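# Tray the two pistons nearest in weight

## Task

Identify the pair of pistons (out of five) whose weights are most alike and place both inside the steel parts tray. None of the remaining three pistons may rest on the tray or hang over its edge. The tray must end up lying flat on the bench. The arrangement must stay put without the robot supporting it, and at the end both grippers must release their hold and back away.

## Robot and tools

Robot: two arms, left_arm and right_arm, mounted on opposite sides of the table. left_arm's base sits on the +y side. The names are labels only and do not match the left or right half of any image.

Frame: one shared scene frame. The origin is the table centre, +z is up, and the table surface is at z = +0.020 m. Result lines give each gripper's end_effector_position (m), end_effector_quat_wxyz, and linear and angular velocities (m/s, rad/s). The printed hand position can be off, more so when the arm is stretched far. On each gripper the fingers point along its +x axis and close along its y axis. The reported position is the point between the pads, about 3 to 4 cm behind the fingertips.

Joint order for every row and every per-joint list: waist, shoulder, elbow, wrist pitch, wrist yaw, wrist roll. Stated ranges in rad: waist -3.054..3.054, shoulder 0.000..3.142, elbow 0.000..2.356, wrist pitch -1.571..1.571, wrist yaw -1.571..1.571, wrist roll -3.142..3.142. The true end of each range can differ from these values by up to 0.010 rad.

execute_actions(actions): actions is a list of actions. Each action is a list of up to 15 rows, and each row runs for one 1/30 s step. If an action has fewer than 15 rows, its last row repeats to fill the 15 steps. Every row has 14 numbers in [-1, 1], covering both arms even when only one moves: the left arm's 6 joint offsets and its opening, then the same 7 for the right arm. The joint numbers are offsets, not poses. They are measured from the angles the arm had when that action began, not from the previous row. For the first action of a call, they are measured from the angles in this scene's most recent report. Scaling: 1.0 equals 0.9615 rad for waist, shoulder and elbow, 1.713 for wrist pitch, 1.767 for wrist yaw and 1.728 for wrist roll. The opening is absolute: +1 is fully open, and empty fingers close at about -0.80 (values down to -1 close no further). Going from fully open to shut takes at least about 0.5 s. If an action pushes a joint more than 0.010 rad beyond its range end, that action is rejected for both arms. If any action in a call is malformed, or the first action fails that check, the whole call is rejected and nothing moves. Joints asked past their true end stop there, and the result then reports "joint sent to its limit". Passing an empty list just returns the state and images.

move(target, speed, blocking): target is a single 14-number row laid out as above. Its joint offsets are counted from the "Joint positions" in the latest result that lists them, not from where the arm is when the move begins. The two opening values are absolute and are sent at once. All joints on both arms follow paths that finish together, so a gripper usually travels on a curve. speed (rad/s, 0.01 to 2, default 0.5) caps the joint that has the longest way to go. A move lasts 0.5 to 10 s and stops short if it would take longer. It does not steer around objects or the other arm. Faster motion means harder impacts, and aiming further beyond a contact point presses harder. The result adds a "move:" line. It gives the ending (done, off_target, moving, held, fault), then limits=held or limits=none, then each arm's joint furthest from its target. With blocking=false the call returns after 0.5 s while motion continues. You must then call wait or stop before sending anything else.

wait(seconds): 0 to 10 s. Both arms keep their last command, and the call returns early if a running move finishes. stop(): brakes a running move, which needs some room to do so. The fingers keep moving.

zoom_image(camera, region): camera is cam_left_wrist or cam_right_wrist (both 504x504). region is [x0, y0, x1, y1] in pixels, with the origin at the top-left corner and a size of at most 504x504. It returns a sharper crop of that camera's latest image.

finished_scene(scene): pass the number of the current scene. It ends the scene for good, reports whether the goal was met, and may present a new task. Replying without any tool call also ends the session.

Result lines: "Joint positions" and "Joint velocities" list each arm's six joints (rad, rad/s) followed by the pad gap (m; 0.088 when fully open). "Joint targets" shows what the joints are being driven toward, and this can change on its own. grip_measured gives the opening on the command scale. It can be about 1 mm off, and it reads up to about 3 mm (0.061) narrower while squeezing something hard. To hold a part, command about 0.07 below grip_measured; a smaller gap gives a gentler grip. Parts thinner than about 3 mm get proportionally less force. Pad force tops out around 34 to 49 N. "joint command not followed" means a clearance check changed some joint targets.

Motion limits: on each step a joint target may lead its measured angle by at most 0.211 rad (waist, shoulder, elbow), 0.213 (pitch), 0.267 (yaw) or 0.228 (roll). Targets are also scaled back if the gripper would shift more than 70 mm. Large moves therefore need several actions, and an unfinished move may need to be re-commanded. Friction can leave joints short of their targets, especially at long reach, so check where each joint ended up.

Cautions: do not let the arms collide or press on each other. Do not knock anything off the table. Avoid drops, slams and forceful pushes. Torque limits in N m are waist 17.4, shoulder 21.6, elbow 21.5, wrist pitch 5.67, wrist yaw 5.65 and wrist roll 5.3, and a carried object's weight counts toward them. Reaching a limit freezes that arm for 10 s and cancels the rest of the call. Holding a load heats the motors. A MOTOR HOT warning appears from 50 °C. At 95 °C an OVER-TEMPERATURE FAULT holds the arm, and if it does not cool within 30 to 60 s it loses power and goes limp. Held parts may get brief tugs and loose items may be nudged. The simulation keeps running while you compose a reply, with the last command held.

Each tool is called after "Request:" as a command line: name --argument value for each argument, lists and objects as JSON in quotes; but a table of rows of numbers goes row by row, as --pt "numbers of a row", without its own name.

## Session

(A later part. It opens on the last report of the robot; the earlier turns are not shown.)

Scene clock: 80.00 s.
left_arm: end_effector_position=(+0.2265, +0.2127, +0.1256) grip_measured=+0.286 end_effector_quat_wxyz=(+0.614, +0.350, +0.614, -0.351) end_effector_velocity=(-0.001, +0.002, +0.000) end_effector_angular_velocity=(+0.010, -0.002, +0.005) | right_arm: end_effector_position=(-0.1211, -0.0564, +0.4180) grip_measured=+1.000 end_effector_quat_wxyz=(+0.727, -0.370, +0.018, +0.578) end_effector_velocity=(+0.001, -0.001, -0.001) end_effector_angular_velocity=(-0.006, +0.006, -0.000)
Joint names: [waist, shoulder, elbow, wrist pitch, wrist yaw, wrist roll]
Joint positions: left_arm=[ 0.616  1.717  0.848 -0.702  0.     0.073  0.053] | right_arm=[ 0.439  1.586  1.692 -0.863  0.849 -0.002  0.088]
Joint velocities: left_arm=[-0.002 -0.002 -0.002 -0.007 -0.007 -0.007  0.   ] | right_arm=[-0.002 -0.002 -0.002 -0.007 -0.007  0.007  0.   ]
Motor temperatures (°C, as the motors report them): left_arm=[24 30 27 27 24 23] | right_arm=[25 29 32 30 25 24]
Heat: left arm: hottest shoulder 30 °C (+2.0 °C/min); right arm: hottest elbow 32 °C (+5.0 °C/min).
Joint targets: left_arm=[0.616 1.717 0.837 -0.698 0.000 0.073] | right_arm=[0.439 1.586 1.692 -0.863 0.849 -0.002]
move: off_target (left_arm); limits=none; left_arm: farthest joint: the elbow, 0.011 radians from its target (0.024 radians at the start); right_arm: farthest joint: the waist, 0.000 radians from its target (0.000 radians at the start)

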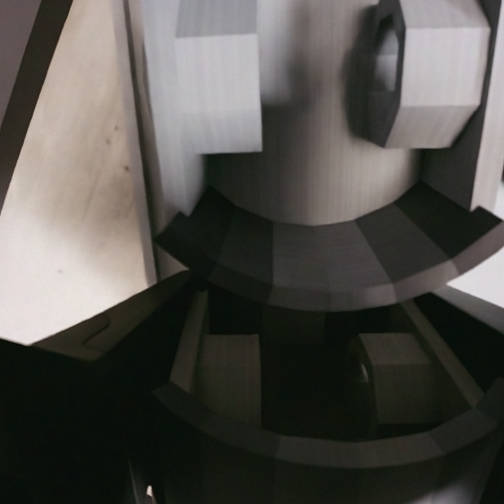

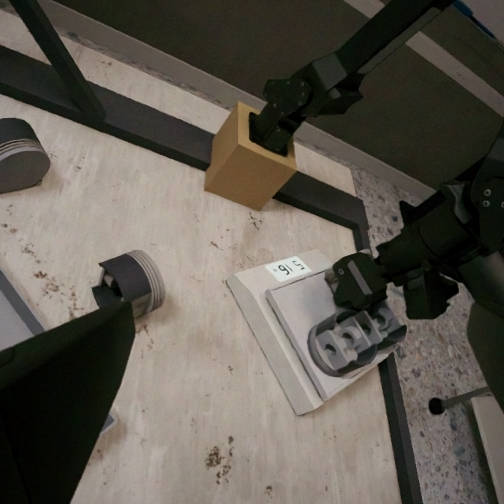

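Contact made. Release and read.

Request:
execute_actions --actions '[[[0,0,0,0,0,0,0.5,0,0,0,0,0,0,1]]]'

Request:
wait --seconds 1

Request:
zoom_image --camera "cam_right_wrist" --region '[250, 240, 330, 300]'

Scene clock: 81.03 s.
left_arm: end_effector_position=(+0.2265, +0.2128, +0.1255) grip_measured=+0.494 end_effector_quat_wxyz=(+0.614, +0.351, +0.614, -0.351) end_effector_velocity=(-0.000, +0.001, -0.001) end_effector_angular_velocity=(+0.002, -0.007, +0.005) | right_arm: end_effector_position=(-0.1211, -0.0564, +0.4180) grip_measured=+1.000 end_effector_quat_wxyz=(+0.727, -0.370, +0.018, +0.578) end_effector_velocity=(+0.001, -0.001, +0.000) end_effector_angular_velocity=(-0.002, +0.009, -0.000)
Joint names: [waist, shoulder, elbow, wrist pitch, wrist yaw, wrist roll]
Joint positions: left_arm=[ 0.616  1.717  0.848 -0.701 -0.     0.073  0.063] | right_arm=[ 0.439  1.586  1.692 -0.863  0.849 -0.002  0.088]
Joint velocities: left_arm=[-0.002 -0.002 -0.007  0.007 -0.007 -0.007  0.001] | right_arm=[-0.002 -0.002  0.002 -0.007 -0.007  0.007  0.   ]
Motor temperatures (°C, as the motors report them): left_arm=[24 30 27 27 24 23] | right_arm=[25 29 32 30 25 24]
Heat: left arm: hottest shoulder 30 °C (+2.0 °C/min); right arm: hottest elbow 32 °C (+5.0 °C/min).
Joint targets: left_arm=[0.616 1.717 0.848 -0.702 0.000 0.073] | right_arm=[0.439 1.586 1.692 -0.863 0.849 -0.002]

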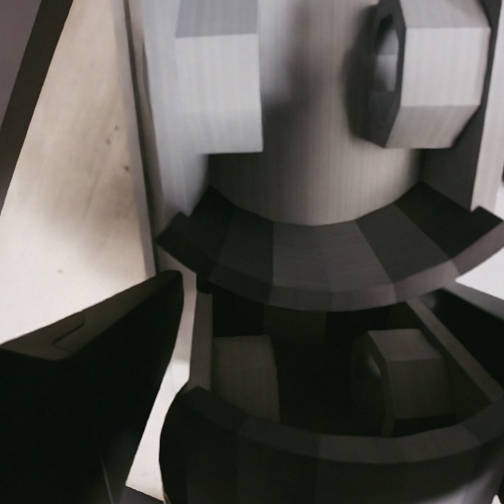

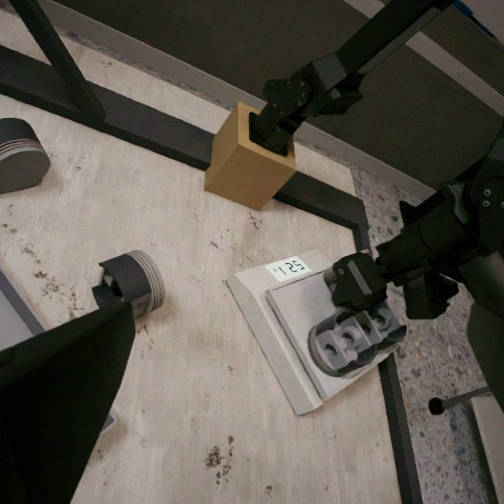

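Scene clock: 82.03 s.
left_arm: end_effector_position=(+0.2265, +0.2128, +0.1255) grip_measured=+0.497 end_effector_quat_wxyz=(+0.614, +0.351, +0.614, -0.351) end_effector_velocity=(+0.002, +0.004, +0.000) end_effector_angular_velocity=(+0.019, -0.014, -0.005) | right_arm: end_effector_position=(-0.1211, -0.0564, +0.4180) grip_measured=+1.000 end_effector_quat_wxyz=(+0.727, -0.370, +0.018, +0.578) end_effector_velocity=(+0.002, +0.001, +0.003) end_effector_angular_velocity=(+0.015, +0.009, -0.011)
Joint names: [waist, shoulder, elbow, wrist pitch, wrist yaw, wrist roll]
Joint positions: left_arm=[ 0.616  1.717  0.848 -0.701 -0.     0.073  0.063] | right_arm=[ 0.439  1.586  1.692 -0.863  0.849 -0.002  0.088]
Joint velocities: left_arm=[ 0.002 -0.002 -0.002 -0.007 -0.022  0.007 -0.   ] | right_arm=[-0.002 -0.002  0.002  0.007  0.007  0.007  0.   ]
Motor temperatures (°C, as the motors report them): left_arm=[24 30 27 27 24 23] | right_arm=[25 29 32 30 25 24]
Heat: left arm: hottest shoulder 30 °C (+2.0 °C/min); right arm: hottest elbow 32 °C (+4.0 °C/min).
Joint targets: left_arm=[0.616 1.717 0.848 -0.702 0.000 0.073] | right_arm=[0.439 1.586 1.692 -0.863 0.849 -0.002]
wait: 1.00 s; at rest by 0.17 s

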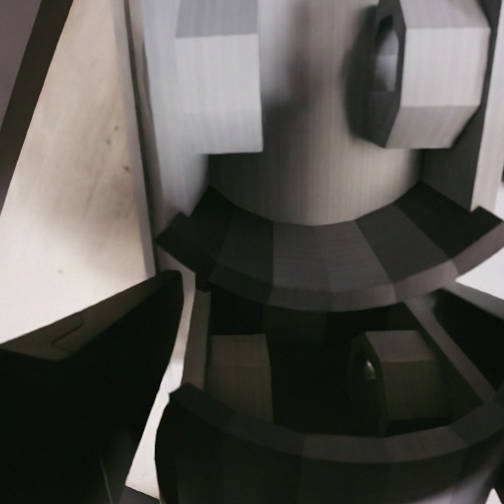

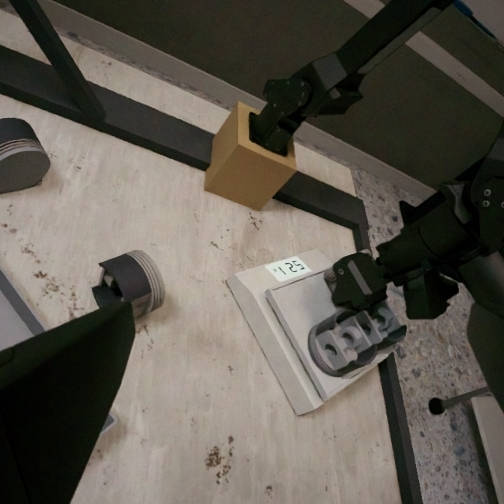

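Region (250, 240, 330, 300) of cam_right_wrist's 504x504 image, scaled by 6.300, with more detail than that image has; it fills the top 378 rows of this view, and the rest is white.

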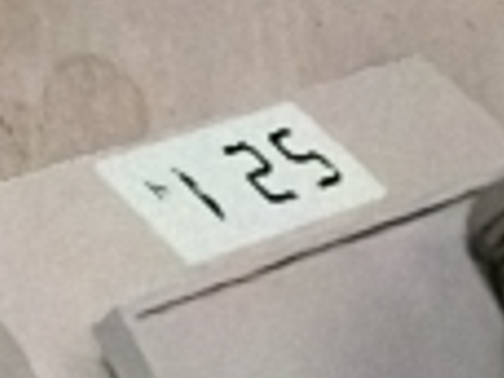

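Request:
execute_actions --actions '[[[0,0,0,0,0,0,0.45,0,0,0,0,0,0,1],[0,0,0,0,0,0,0.42,0,0,0,0,0,0,1],[0,0,0,0,0,0,0.39,0,0,0,0,0,0,1],[0,0,0,0,0,0,0.36,0,0,0,0,0,0,1],[0,0,0,0,0,0,0.33,0,0,0,0,0,0,1],[0,0,0,0,0,0,0.3,0,0,0,0,0,0,1],[0,0,0,0,0,0,0.27,0,0,0,0,0,0,1],[0,0,0,0,0,0,0.23,0,0,0,0,0,0,1],[0,0,0,0,0,0,0.19,0,0,0,0,0,0,1]]]'

Request:
move --target '[-0.43,-0.187,0.014,-0.102,0,0,0.19,-0.3,-0.713,-0.824,0.095,-0.48,0,1]' --speed 0.9

Scene clock: 84.67 s.
left_arm: end_effector_position=(+0.2267, +0.2129, +0.1255) grip_measured=+0.280 end_effector_quat_wxyz=(+0.615, +0.351, +0.614, -0.350) end_effector_velocity=(-0.002, +0.001, +0.001) end_effector_angular_velocity=(+0.006, -0.005, -0.015) | right_arm: end_effector_position=(-0.1211, -0.0564, +0.4180) grip_measured=+1.000 end_effector_quat_wxyz=(+0.727, -0.370, +0.018, +0.578) end_effector_velocity=(-0.001, -0.001, -0.003) end_effector_angular_velocity=(-0.017, +0.002, +0.017)
Joint names: [waist, shoulder, elbow, wrist pitch, wrist yaw, wrist roll]
Joint positions: left_arm=[ 0.616  1.717  0.848 -0.701 -0.002  0.073  0.053] | right_arm=[ 0.439  1.586  1.692 -0.863  0.849 -0.002  0.088]
Joint velocities: left_arm=[-0.007 -0.007 -0.002 -0.007 -0.007  0.007 -0.   ] | right_arm=[-0.002 -0.002 -0.002 -0.007 -0.022 -0.007  0.   ]
Motor temperatures (°C, as the motors report them): left_arm=[24 30 27 27 24 23] | right_arm=[25 29 32 30 25 24]
Heat: left arm: hottest shoulder 30 °C (+2.0 °C/min); right arm: hottest elbow 32 °C (+4.0 °C/min).
Joint targets: left_arm=[0.616 1.717 0.848 -0.701 -0.000 0.073] | right_arm=[0.439 1.586 1.692 -0.863 0.849 -0.002]

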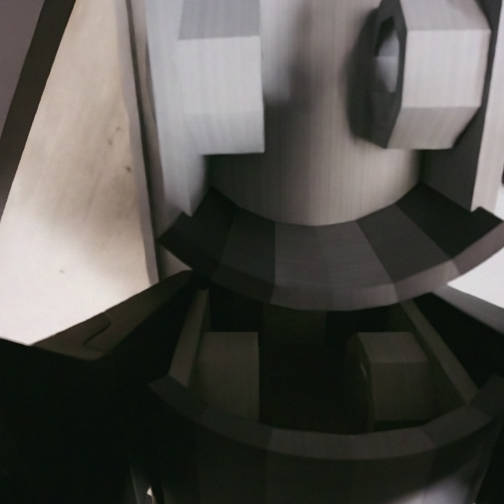

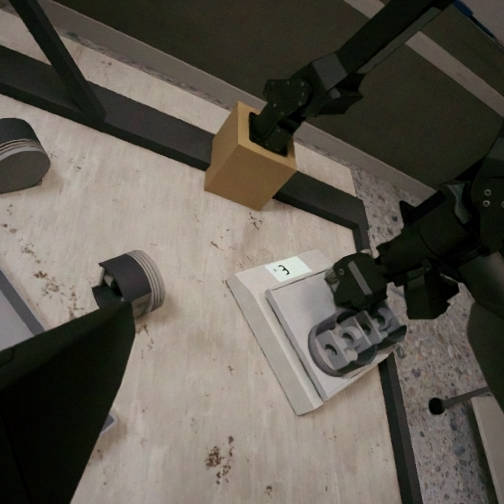

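Scene clock: 86.33 s.
left_arm: end_effector_position=(+0.1239, +0.1936, +0.1647) grip_measured=+0.280 end_effector_quat_wxyz=(+0.530, +0.470, +0.530, -0.467) end_effector_velocity=(-0.002, +0.002, -0.000) end_effector_angular_velocity=(+0.006, +0.009, +0.020) | right_arm: end_effector_position=(-0.0783, -0.1789, +0.3123) grip_measured=+1.000 end_effector_quat_wxyz=(+0.546, -0.280, +0.196, +0.765) end_effector_velocity=(+0.000, -0.003, -0.002) end_effector_angular_velocity=(-0.010, +0.007, -0.002)
Joint names: [waist, shoulder, elbow, wrist pitch, wrist yaw, wrist roll]
Joint positions: left_arm=[ 0.205  1.548  0.848 -0.873 -0.003  0.073  0.053] | right_arm=[ 0.154  0.907  0.912 -0.702  0.006 -0.002  0.088]
Joint velocities: left_arm=[-0.002 -0.002 -0.002 -0.007  0.007 -0.022 -0.   ] | right_arm=[-0.002 -0.007 -0.007 -0.007 -0.007  0.007  0.   ]
Motor temperatures (°C, as the motors report them): left_arm=[24 30 27 27 24 23] | right_arm=[25 29 32 30 25 24]
Heat: left arm: hottest shoulder 30 °C (+2.0 °C/min); right arm: hottest elbow 32 °C (+4.1 °C/min).
Joint targets: left_arm=[0.202 1.537 0.862 -0.876 -0.002 0.073] | right_arm=[0.151 0.900 0.900 -0.701 0.001 -0.002]
move: off_target (left_arm, right_arm); limits=none; left_arm: farthest joint: the elbow, 0.013 radians from its target (0.013 radians at the start); right_arm: farthest joint: the elbow, 0.013 radians from its target (0.793 radians at the start)

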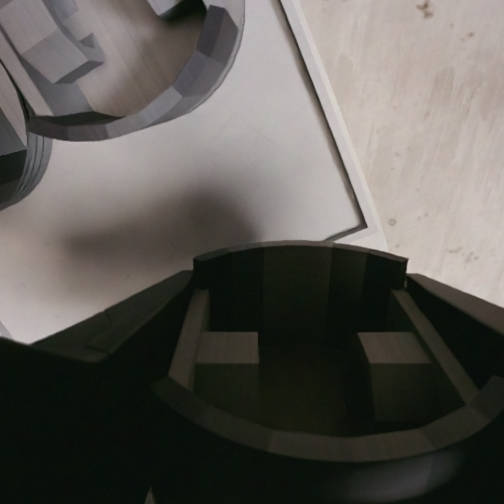

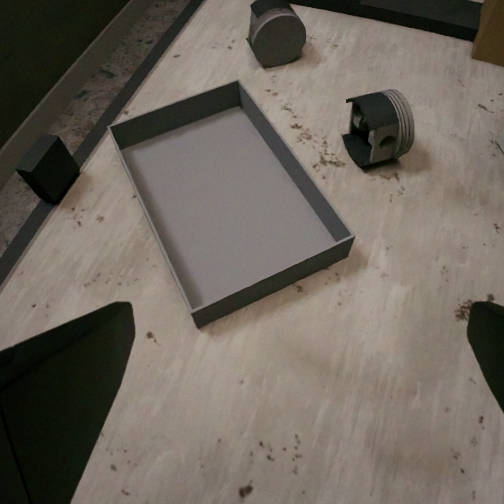

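Request:
move --target '[-0.975,0.818,1.0,-0.1005,0,-0.03,0.19,0,0,0,0,0,0,1]' --speed 0.8

Scene clock: 90.20 s.
left_arm: end_effector_position=(-0.2213, +0.1028, +0.1316) grip_measured=+0.280 end_effector_quat_wxyz=(+0.277, +0.652, +0.277, -0.649) end_effector_velocity=(+0.002, +0.002, -0.002) end_effector_angular_velocity=(+0.004, -0.014, +0.005) | right_arm: end_effector_position=(-0.0784, -0.1789, +0.3122) grip_measured=+1.000 end_effector_quat_wxyz=(+0.546, -0.280, +0.196, +0.765) end_effector_velocity=(+0.000, -0.002, -0.004) end_effector_angular_velocity=(-0.011, -0.005, +0.008)
Joint names: [waist, shoulder, elbow, wrist pitch, wrist yaw, wrist roll]
Joint positions: left_arm=[-0.732  2.327  1.793 -1.042 -0.001  0.024  0.053] | right_arm=[ 0.154  0.907  0.912 -0.702  0.005 -0.002  0.088]
Joint velocities: left_arm=[-0.002  0.002 -0.002 -0.007 -0.007 -0.007  0.   ] | right_arm=[-0.002 -0.002 -0.007 -0.007 -0.007 -0.007  0.   ]
Motor temperatures (°C, as the motors report them): left_arm=[24 30 28 27 24 23] | right_arm=[25 29 32 30 25 24]
Heat: left arm: hottest shoulder 30 °C (+2.0 °C/min); right arm: hottest elbow 32 °C (+4.0 °C/min).
Joint targets: left_arm=[-0.732 2.334 1.810 -1.045 -0.003 0.021] | right_arm=[0.154 0.907 0.912 -0.702 0.006 -0.002]
move: off_target (left_arm); limits=none; left_arm: farthest joint: the elbow, 0.016 radians from its target (0.961 radians at the start); right_arm: farthest joint: the wrist yaw, 0.001 radians from its target (0.001 radians at the start)

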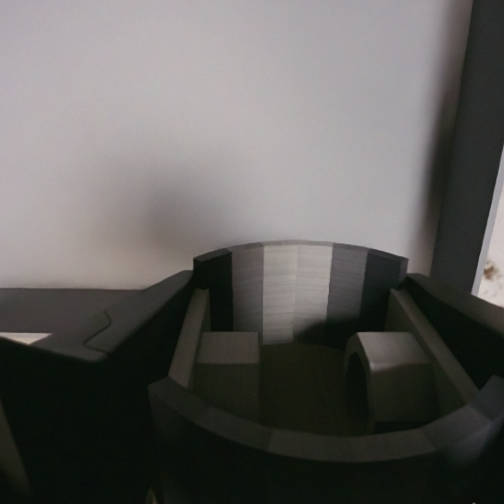

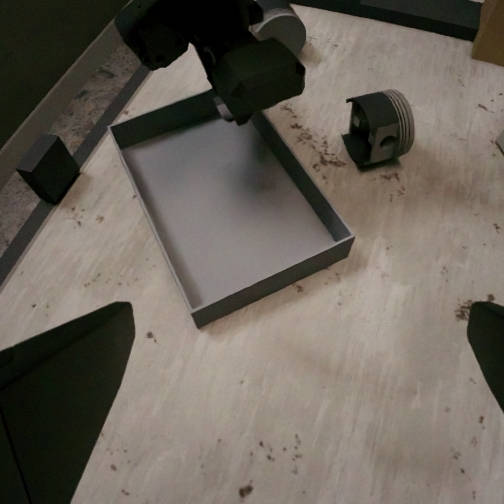

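Request:
move --target '[0,0.2105,0.1376,0.052,0,0,0.19,0,0,0,0,0,0,1]' --speed 0.3

Scene clock: 92.23 s.
left_arm: end_effector_position=(-0.2409, +0.0814, +0.0737) grip_measured=+0.280 end_effector_quat_wxyz=(+0.278, +0.650, +0.276, -0.651) end_effector_velocity=(+0.005, +0.002, +0.001) end_effector_angular_velocity=(+0.001, -0.031, +0.020) | right_arm: end_effector_position=(-0.0784, -0.1789, +0.3122) grip_measured=+1.000 end_effector_quat_wxyz=(+0.546, -0.280, +0.196, +0.765) end_effector_velocity=(+0.004, -0.005, -0.005) end_effector_angular_velocity=(-0.027, -0.020, -0.003)
Joint names: [waist, shoulder, elbow, wrist pitch, wrist yaw, wrist roll]
Joint positions: left_arm=[-0.732  2.524  1.91  -0.955 -0.001  0.024  0.053] | right_arm=[ 0.154  0.907  0.912 -0.702  0.005 -0.002  0.088]
Joint velocities: left_arm=[-0.002 -0.002 -0.002 -0.022 -0.022 -0.022  0.   ] | right_arm=[-0.002 -0.007 -0.002 -0.037  0.007 -0.007  0.   ]
Motor temperatures (°C, as the motors report them): left_arm=[24 31 28 27 24 23] | right_arm=[25 29 32 30 25 24]
Heat: left arm: hottest shoulder 31 °C (+3.0 °C/min); right arm: hottest elbow 32 °C (+3.0 °C/min).
Joint targets: left_arm=[-0.732 2.530 1.926 -0.952 -0.001 0.024] | right_arm=[0.154 0.907 0.912 -0.702 0.005 -0.002]
move: off_target (left_arm); limits=none; left_arm: farthest joint: the elbow, 0.015 radians from its target (0.132 radians at the start); right_arm: farthest joint: the waist, 0.000 radians from its target (0.000 radians at the start)

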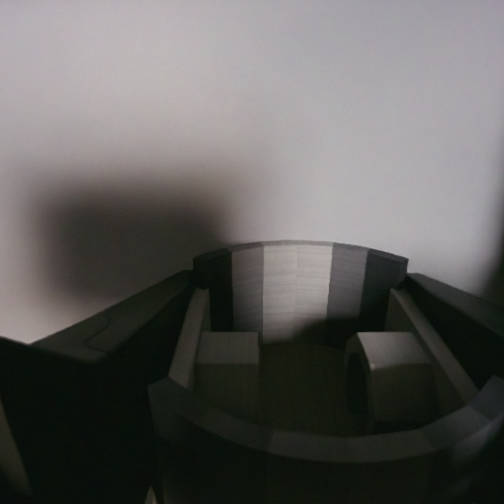

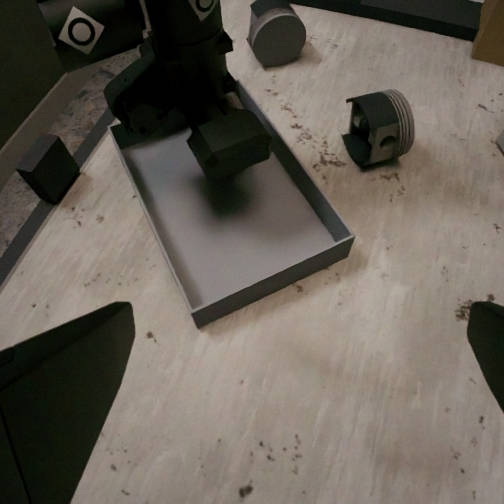

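Request:
move --target '[0,0.015,0.012,0.006,0,0,0.19,0,0,0,0,0,0,1]' --speed 0.05

Request:
execute_actions --actions '[[[0,0,0,0,0,0,0.6,0,0,0,0,0,0,1]]]'

Scene clock: 93.20 s.
left_arm: end_effector_position=(-0.2412, +0.0810, +0.0728) grip_measured=+0.280 end_effector_quat_wxyz=(+0.278, +0.649, +0.276, -0.652) end_effector_velocity=(+0.002, +0.003, -0.004) end_effector_angular_velocity=(+0.008, -0.017, +0.020) | right_arm: end_effector_position=(-0.0784, -0.1789, +0.3122) grip_measured=+1.000 end_effector_quat_wxyz=(+0.546, -0.280, +0.196, +0.765) end_effector_velocity=(-0.002, -0.000, +0.001) end_effector_angular_velocity=(+0.007, +0.002, +0.013)
Joint names: [waist, shoulder, elbow, wrist pitch, wrist yaw, wrist roll]
Joint positions: left_arm=[-0.732  2.525  1.91  -0.951 -0.001  0.024  0.053] | right_arm=[ 0.154  0.907  0.912 -0.702  0.005 -0.002  0.088]
Joint velocities: left_arm=[-0.002  0.007 -0.002 -0.007 -0.007 -0.022 -0.   ] | right_arm=[ 0.002 -0.002 -0.002  0.007 -0.007 -0.007  0.   ]
Motor temperatures (°C, as the motors report them): left_arm=[24 31 28 27 24 23] | right_arm=[25 29 32 30 25 24]
Heat: left arm: hottest shoulder 31 °C (+3.0 °C/min); right arm: hottest elbow 32 °C (+3.0 °C/min).
Joint targets: left_arm=[-0.732 2.538 1.922 -0.944 -0.001 0.024] | right_arm=[0.154 0.907 0.912 -0.702 0.005 -0.002]
move: off_target (left_arm); limits=none; left_arm: farthest joint: the shoulder, 0.013 radians from its target (0.015 radians at the start); right_arm: farthest joint: the waist, 0.000 radians from its target (0.000 radians at the start)

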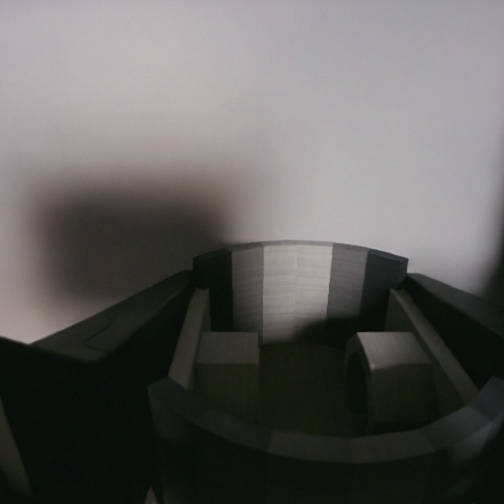

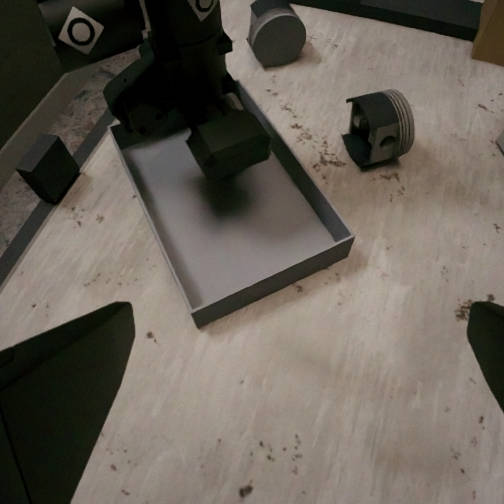

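Scene clock: 93.70 s.
left_arm: end_effector_position=(-0.2415, +0.0807, +0.0728) grip_measured=+0.592 end_effector_quat_wxyz=(+0.278, +0.649, +0.276, -0.653) end_effector_velocity=(+0.003, -0.000, +0.001) end_effector_angular_velocity=(+0.000, -0.010, +0.010) | right_arm: end_effector_position=(-0.0784, -0.1789, +0.3122) grip_measured=+1.000 end_effector_quat_wxyz=(+0.546, -0.280, +0.196, +0.765) end_effector_velocity=(-0.000, -0.000, +0.002) end_effector_angular_velocity=(+0.012, +0.003, +0.008)
Joint names: [waist, shoulder, elbow, wrist pitch, wrist yaw, wrist roll]
Joint positions: left_arm=[-0.732  2.525  1.91  -0.949 -0.001  0.024  0.068] | right_arm=[ 0.154  0.907  0.912 -0.702  0.005 -0.002  0.088]
Joint velocities: left_arm=[ 0.002 -0.002 -0.002 -0.007 -0.007 -0.007  0.002] | right_arm=[-0.002 -0.007 -0.002  0.007 -0.007 -0.007  0.   ]
Motor temperatures (°C, as the motors report them): left_arm=[24 32 28 27 24 23] | right_arm=[25 29 32 30 25 24]
Heat: left arm: hottest shoulder 32 °C (+4.0 °C/min); right arm: hottest elbow 32 °C (+3.0 °C/min).
Joint targets: left_arm=[-0.732 2.525 1.910 -0.951 -0.001 0.024] | right_arm=[0.154 0.907 0.912 -0.702 0.005 -0.002]

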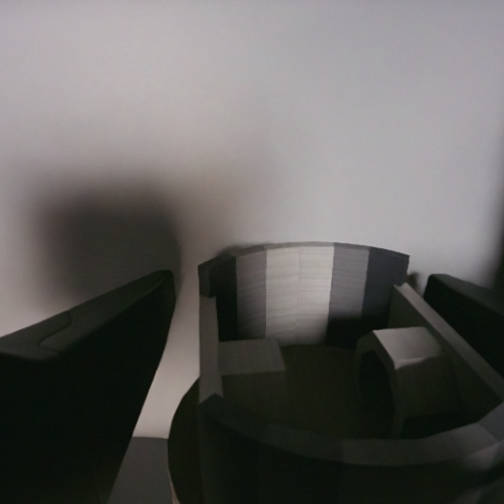

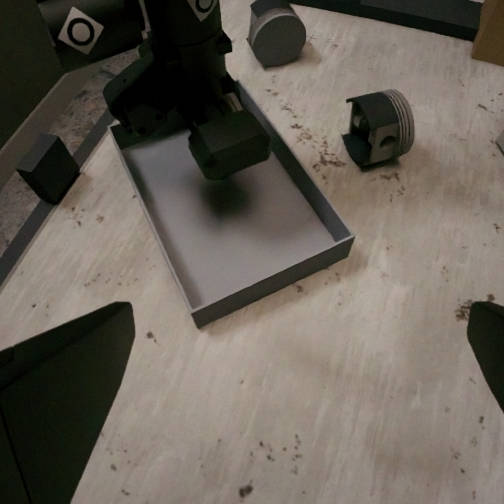

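Request:
move --target '[0,-0.104,0.141,-0.128,0,0,0.9,0,0,0,0,0,0,1]' --speed 0.5

Scene clock: 95.40 s.
left_arm: end_effector_position=(-0.2415, +0.0807, +0.1458) grip_measured=+0.897 end_effector_quat_wxyz=(+0.279, +0.648, +0.275, -0.654) end_effector_velocity=(+0.007, +0.005, +0.000) end_effector_angular_velocity=(+0.012, -0.041, -0.024) | right_arm: end_effector_position=(-0.0784, -0.1789, +0.3122) grip_measured=+1.000 end_effector_quat_wxyz=(+0.546, -0.280, +0.196, +0.765) end_effector_velocity=(+0.002, -0.003, -0.004) end_effector_angular_velocity=(-0.014, -0.028, +0.011)
Joint names: [waist, shoulder, elbow, wrist pitch, wrist yaw, wrist roll]
Joint positions: left_arm=[-0.732  2.431  2.036 -1.165 -0.001  0.024  0.083] | right_arm=[ 0.154  0.907  0.912 -0.702  0.005 -0.002  0.088]
Joint velocities: left_arm=[-0.002 -0.002 -0.002 -0.037 -0.022  0.022 -0.   ] | right_arm=[ 0.002 -0.002 -0.002 -0.022  0.007 -0.022  0.   ]
Motor temperatures (°C, as the motors report them): left_arm=[24 32 28 27 24 23] | right_arm=[25 28 32 31 25 24]
Heat: left arm: hottest shoulder 32 °C (+4.1 °C/min); right arm: hottest elbow 32 °C (+3.0 °C/min).
Joint targets: left_arm=[-0.732 2.425 2.045 -1.168 -0.001 0.024] | right_arm=[0.154 0.907 0.912 -0.702 0.005 -0.002]
move: done; limits=none; left_arm: farthest joint: the elbow, 0.010 radians from its target (0.135 radians at the start); right_arm: farthest joint: the waist, 0.000 radians from its target (0.000 radians at the start)

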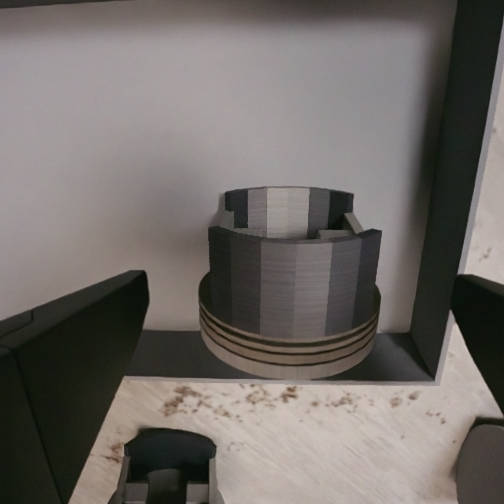

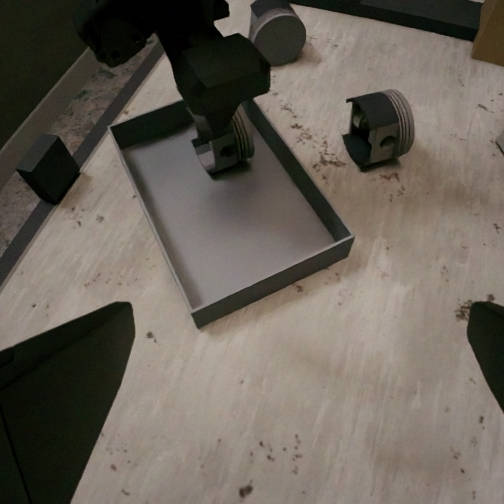

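Request:
move --target '[0.2075,-0.5563,-0.9331,0.2052,0,0.202,0.9,0,0,0,0,0,0,1]' --speed 0.9

Scene clock: 97.80 s.
left_arm: end_effector_position=(-0.0920, +0.1498, +0.1376) grip_measured=+0.897 end_effector_quat_wxyz=(+0.228, +0.670, +0.228, -0.669) end_effector_velocity=(+0.003, +0.005, -0.002) end_effector_angular_velocity=(+0.011, -0.015, +0.005) | right_arm: end_effector_position=(-0.0784, -0.1789, +0.3122) grip_measured=+1.000 end_effector_quat_wxyz=(+0.546, -0.280, +0.196, +0.765) end_effector_velocity=(-0.002, -0.002, -0.002) end_effector_angular_velocity=(-0.017, +0.027, +0.000)
Joint names: [waist, shoulder, elbow, wrist pitch, wrist yaw, wrist roll]
Joint positions: left_arm=[-0.536  1.906  1.15  -0.817 -0.001  0.37   0.083] | right_arm=[ 0.154  0.907  0.912 -0.702  0.005 -0.002  0.088]
Joint velocities: left_arm=[-0.002 -0.002 -0.012 -0.007 -0.007 -0.007 -0.   ] | right_arm=[-0.002 -0.002 -0.002 -0.007 -0.022  0.022  0.   ]
Motor temperatures (°C, as the motors report them): left_arm=[24 33 28 27 24 23] | right_arm=[25 28 32 31 25 24]
Heat: left arm: hottest shoulder 33 °C (+5.0 °C/min); right arm: hottest elbow 32 °C (+3.0 °C/min).
Joint targets: left_arm=[-0.533 1.896 1.139 -0.814 -0.001 0.373] | right_arm=[0.154 0.907 0.912 -0.702 0.005 -0.002]
move: off_target (left_arm); limits=none; left_arm: farthest joint: the elbow, 0.011 radians from its target (0.897 radians at the start); right_arm: farthest joint: the waist, 0.000 radians from its target (0.000 radians at the start)

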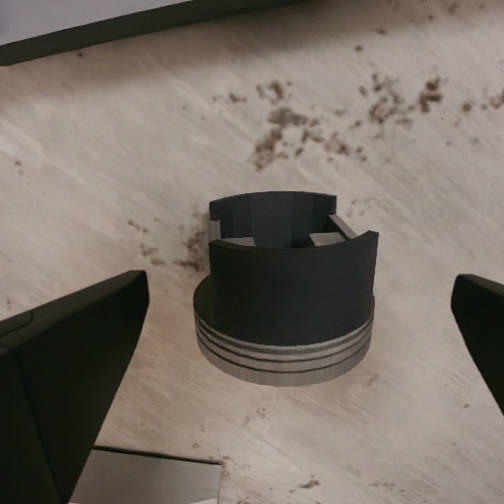

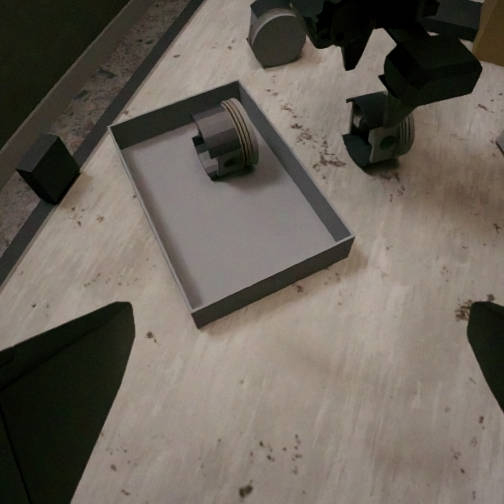

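Request:
move --target '[0.0125,0.1797,-0.1257,0.1634,0,0,0.9,0.3,0.72,0.82,-0.096,0.48,0,1]' --speed 1.0

Request:
execute_actions --actions '[[[0,0,0,0,0,0,0.75,0,0,0,0,0,0,1],[0,0,0,0,0,0,0.7,0,0,0,0,0,0,1],[0,0,0,0,0,0,0.65,0,0,0,0,0,0,1],[0,0,0,0,0,0,0.6,0,0,0,0,0,0,1],[0,0,0,0,0,0,0.56,0,0,0,0,0,0,1],[0,0,0,0,0,0,0.52,0,0,0,0,0,0,1],[0,0,0,0,0,0,0.48,0,0,0,0,0,0,1],[0,0,0,0,0,0,0.44,0,0,0,0,0,0,1],[0,0,0,0,0,0,0.4,0,0,0,0,0,0,1],[0,0,0,0,0,0,0.36,0,0,0,0,0,0,1],[0,0,0,0,0,0,0.32,0,0,0,0,0,0,1],[0,0,0,0,0,0,0.28,0,0,0,0,0,0,1],[0,0,0,0,0,0,0.24,0,0,0,0,0,0,1],[0,0,0,0,0,0,0.19,0,0,0,0,0,0,1]]]'

Scene clock: 100.40 s.
left_arm: end_effector_position=(-0.0885, +0.1498, +0.0654) grip_measured=+0.897 end_effector_quat_wxyz=(+0.231, +0.668, +0.230, -0.669) end_effector_velocity=(-0.001, +0.003, +0.000) end_effector_angular_velocity=(+0.010, +0.003, +0.020) | right_arm: end_effector_position=(-0.1208, -0.0569, +0.4185) grip_measured=+1.000 end_effector_quat_wxyz=(+0.727, -0.369, +0.018, +0.578) end_effector_velocity=(-0.001, +0.002, -0.007) end_effector_angular_velocity=(-0.018, -0.003, -0.000)
Joint names: [waist, shoulder, elbow, wrist pitch, wrist yaw, wrist roll]
Joint positions: left_arm=[-0.526  2.07   1.04  -0.539 -0.001  0.37   0.083] | right_arm=[ 0.439  1.584  1.692 -0.864  0.849 -0.002  0.088]
Joint velocities: left_arm=[-0.002 -0.002 -0.002 -0.007  0.007 -0.022 -0.   ] | right_arm=[-0.002  0.012 -0.002 -0.007 -0.007  0.007  0.   ]
Motor temperatures (°C, as the motors report them): left_arm=[24 33 28 27 24 23] | right_arm=[25 28 33 31 25 24]
Heat: left arm: hottest shoulder 33 °C (+5.1 °C/min); right arm: hottest elbow 33 °C (+4.1 °C/min).
Joint targets: left_arm=[-0.523 2.079 1.029 -0.537 -0.001 0.370] | right_arm=[0.443 1.599 1.700 -0.867 0.853 -0.002]
move: off_target (right_arm); limits=none; left_arm: farthest joint: the elbow, 0.010 radians from its target (0.121 radians at the start); right_arm: farthest joint: the shoulder, 0.016 radians from its target (0.693 radians at the start)

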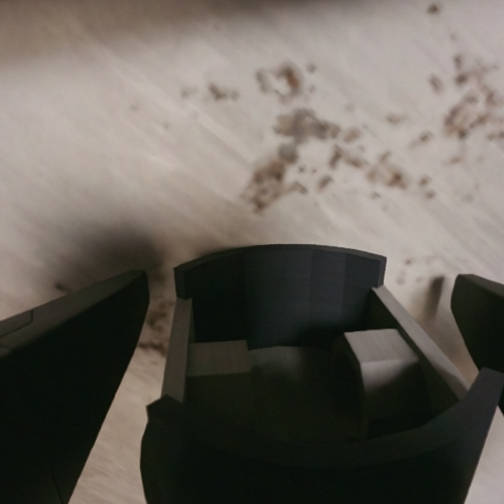

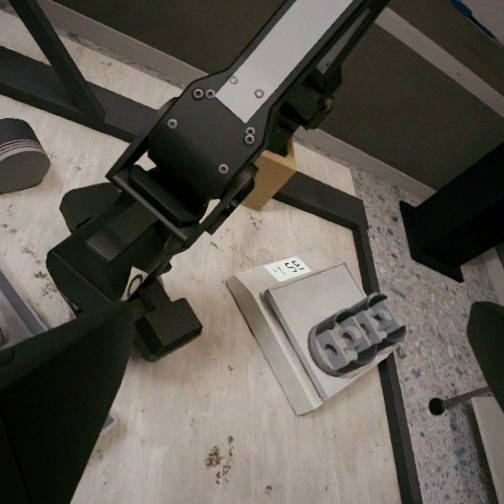

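Scene clock: 100.90 s.
left_arm: end_effector_position=(-0.0885, +0.1498, +0.0654) grip_measured=+0.299 end_effector_quat_wxyz=(+0.231, +0.668, +0.230, -0.668) end_effector_velocity=(+0.003, -0.002, -0.001) end_effector_angular_velocity=(-0.013, -0.018, +0.010) | right_arm: end_effector_position=(-0.1208, -0.0569, +0.4185) grip_measured=+1.000 end_effector_quat_wxyz=(+0.727, -0.369, +0.018, +0.578) end_effector_velocity=(+0.003, -0.001, -0.000) end_effector_angular_velocity=(-0.010, -0.027, +0.002)
Joint names: [waist, shoulder, elbow, wrist pitch, wrist yaw, wrist roll]
Joint positions: left_arm=[-0.526  2.07   1.04  -0.54  -0.001  0.37   0.054] | right_arm=[ 0.439  1.584  1.692 -0.864  0.849 -0.002  0.088]
Joint velocities: left_arm=[ 0.002  0.002 -0.002  0.007 -0.022 -0.007 -0.005] | right_arm=[-0.002 -0.002 -0.002 -0.007  0.007 -0.022  0.   ]
Motor temperatures (°C, as the motors report them): left_arm=[24 33 28 27 24 23] | right_arm=[25 28 33 31 25 24]
Heat: left arm: hottest shoulder 33 °C (+5.1 °C/min); right arm: hottest elbow 33 °C (+4.1 °C/min).
Joint targets: left_arm=[-0.526 2.070 1.040 -0.540 -0.001 0.370] | right_arm=[0.439 1.584 1.692 -0.864 0.849 -0.002]

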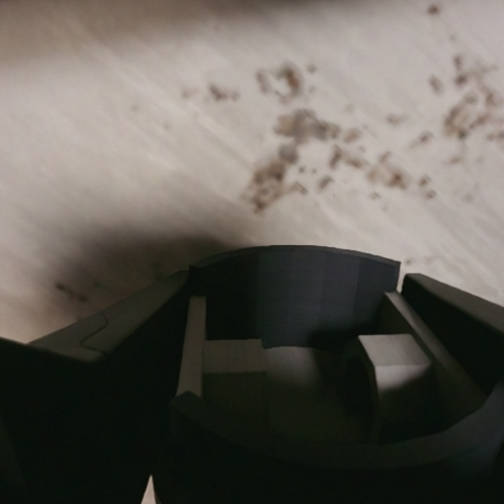

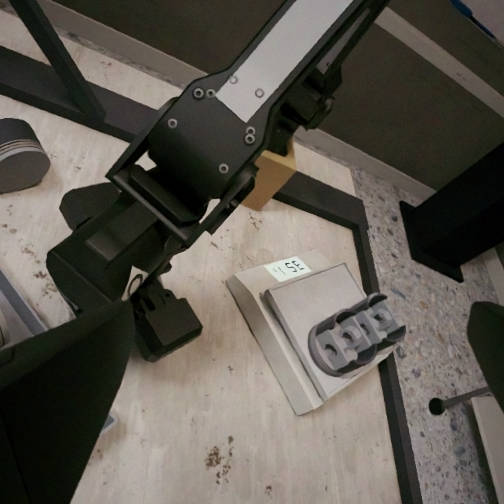

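Request:
move --target '[0.34,-0.505,-0.1775,-0.183,0,-0.1,0.19,0,0,0,0,0,0,1]' --speed 0.7

Scene clock: 102.60 s.
left_arm: end_effector_position=(+0.0241, +0.1830, +0.1605) grip_measured=+0.299 end_effector_quat_wxyz=(+0.388, +0.591, +0.386, -0.592) end_effector_velocity=(+0.001, +0.002, +0.001) end_effector_angular_velocity=(+0.001, -0.008, +0.020) | right_arm: end_effector_position=(-0.1208, -0.0569, +0.4185) grip_measured=+1.000 end_effector_quat_wxyz=(+0.727, -0.369, +0.018, +0.578) end_effector_velocity=(+0.003, -0.001, -0.000) end_effector_angular_velocity=(-0.005, -0.014, -0.004)
Joint names: [waist, shoulder, elbow, wrist pitch, wrist yaw, wrist roll]
Joint positions: left_arm=[-0.202  1.596  0.877 -0.85  -0.001  0.201  0.054] | right_arm=[ 0.439  1.584  1.692 -0.864  0.849 -0.002  0.088]
Joint velocities: left_arm=[-0.002 -0.007 -0.002 -0.007 -0.007 -0.022 -0.   ] | right_arm=[-0.002 -0.002 -0.002 -0.007  0.007 -0.007  0.   ]
Motor temperatures (°C, as the motors report them): left_arm=[24 33 28 27 24 23] | right_arm=[25 28 33 31 25 24]
Heat: left arm: hottest shoulder 33 °C (+5.0 °C/min); right arm: hottest elbow 33 °C (+3.0 °C/min).
Joint targets: left_arm=[-0.199 1.584 0.869 -0.853 -0.001 0.197] | right_arm=[0.439 1.584 1.692 -0.864 0.849 -0.002]
move: off_target (left_arm); limits=none; left_arm: farthest joint: the shoulder, 0.011 radians from its target (0.485 radians at the start); right_arm: farthest joint: the waist, 0.000 radians from its target (0.000 radians at the start)

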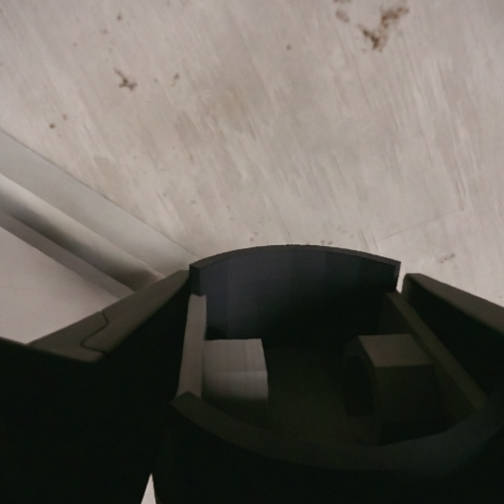

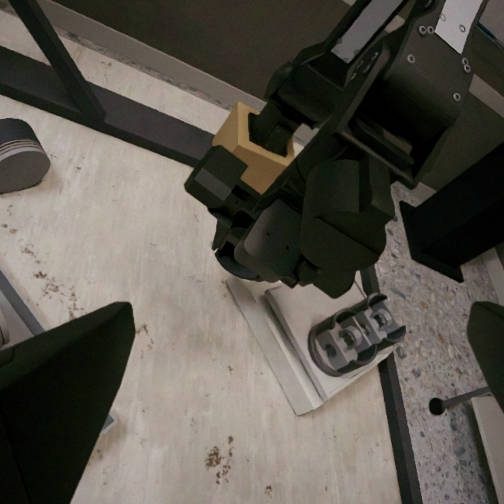

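Request:
move --target '[0.8534,0.106,-0.012,0.0608,0,-0.0755,0.19,0,0,0,0,0,0,1]' --speed 0.8

Scene clock: 104.77 s.
left_arm: end_effector_position=(+0.2273, +0.2116, +0.1365) grip_measured=+0.300 end_effector_quat_wxyz=(+0.615, +0.351, +0.613, -0.351) end_effector_velocity=(-0.006, +0.001, -0.001) end_effector_angular_velocity=(-0.003, +0.025, +0.019) | right_arm: end_effector_position=(-0.1208, -0.0569, +0.4185) grip_measured=+1.000 end_effector_quat_wxyz=(+0.727, -0.369, +0.018, +0.578) end_effector_velocity=(+0.001, -0.001, -0.005) end_effector_angular_velocity=(-0.022, -0.005, -0.000)
Joint names: [waist, shoulder, elbow, wrist pitch, wrist yaw, wrist roll]
Joint positions: left_arm=[ 0.615  1.693  0.874 -0.748 -0.001  0.073  0.054] | right_arm=[ 0.439  1.584  1.692 -0.864  0.849 -0.002  0.088]
Joint velocities: left_arm=[-0.002 -0.002 -0.007 -0.007  0.022 -0.022 -0.   ] | right_arm=[-0.002  0.002 -0.002 -0.022 -0.007  0.007  0.   ]
Motor temperatures (°C, as the motors report them): left_arm=[24 33 28 27 24 23] | right_arm=[25 28 33 31 25 24]
Heat: left arm: hottest shoulder 33 °C (+5.0 °C/min); right arm: hottest elbow 33 °C (+3.0 °C/min).
Joint targets: left_arm=[0.618 1.698 0.866 -0.746 -0.001 0.070] | right_arm=[0.439 1.584 1.692 -0.864 0.849 -0.002]
move: done; limits=none; left_arm: farthest joint: the elbow, 0.008 radians from its target (0.012 radians at the start); right_arm: farthest joint: the waist, 0.000 radians from its target (0.000 radians at the start)

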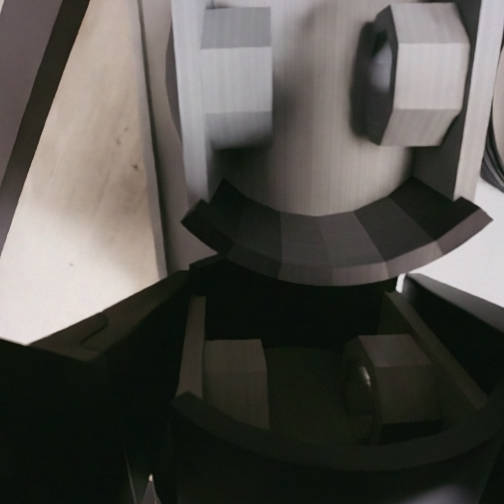

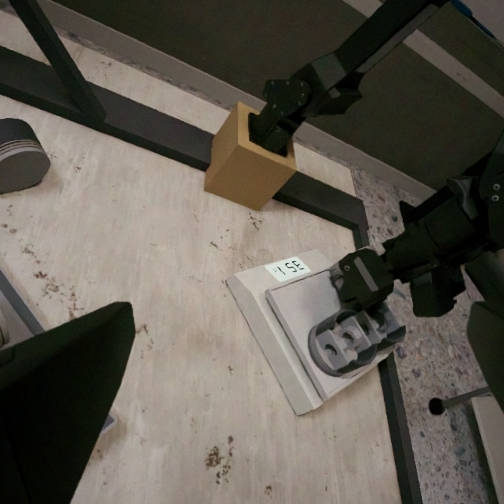

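Request:
move --target '[0,0.028,-0.029,0.024,0,0,0.19,0,0,0,0,0,0,1]' --speed 0.07

Scene clock: 106.07 s.
left_arm: end_effector_position=(+0.2269, +0.2123, +0.1269) grip_measured=+0.300 end_effector_quat_wxyz=(+0.614, +0.351, +0.614, -0.350) end_effector_velocity=(-0.000, +0.001, -0.001) end_effector_angular_velocity=(+0.002, -0.007, +0.020) | right_arm: end_effector_position=(-0.1208, -0.0569, +0.4185) grip_measured=+1.000 end_effector_quat_wxyz=(+0.727, -0.369, +0.018, +0.578) end_effector_velocity=(+0.000, +0.000, -0.001) end_effector_angular_velocity=(-0.011, -0.006, +0.006)
Joint names: [waist, shoulder, elbow, wrist pitch, wrist yaw, wrist roll]
Joint positions: left_arm=[ 0.615  1.716  0.854 -0.709 -0.001  0.073  0.054] | right_arm=[ 0.439  1.584  1.692 -0.864  0.849 -0.002  0.088]
Joint velocities: left_arm=[-0.002 -0.002 -0.007  0.007 -0.007 -0.022  0.   ] | right_arm=[-0.002  0.002  0.002 -0.007 -0.007 -0.007  0.   ]
Motor temperatures (°C, as the motors report them): left_arm=[24 33 28 27 24 23] | right_arm=[25 28 33 31 25 24]
Heat: left arm: hottest shoulder 33 °C (+5.1 °C/min); right arm: hottest elbow 33 °C (+3.0 °C/min).
Joint targets: left_arm=[0.615 1.721 0.846 -0.707 -0.001 0.073] | right_arm=[0.439 1.584 1.692 -0.864 0.849 -0.002]
move: done; limits=none; left_arm: farthest joint: the elbow, 0.008 radians from its target (0.028 radians at the start); right_arm: farthest joint: the waist, 0.000 radians from its target (0.000 radians at the start)

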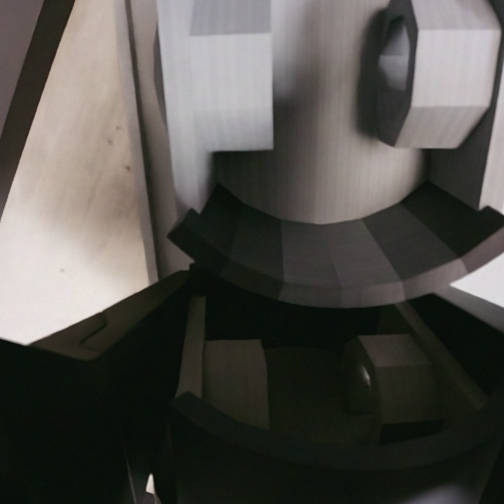

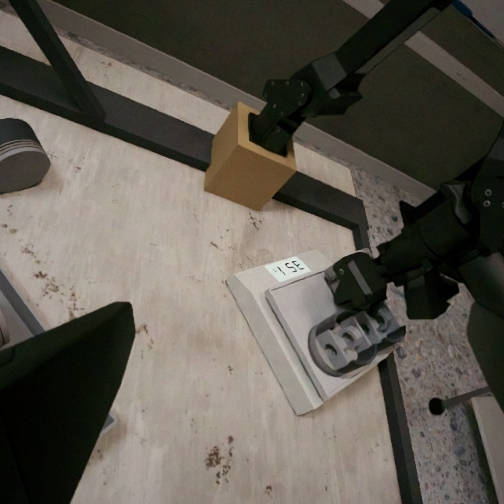

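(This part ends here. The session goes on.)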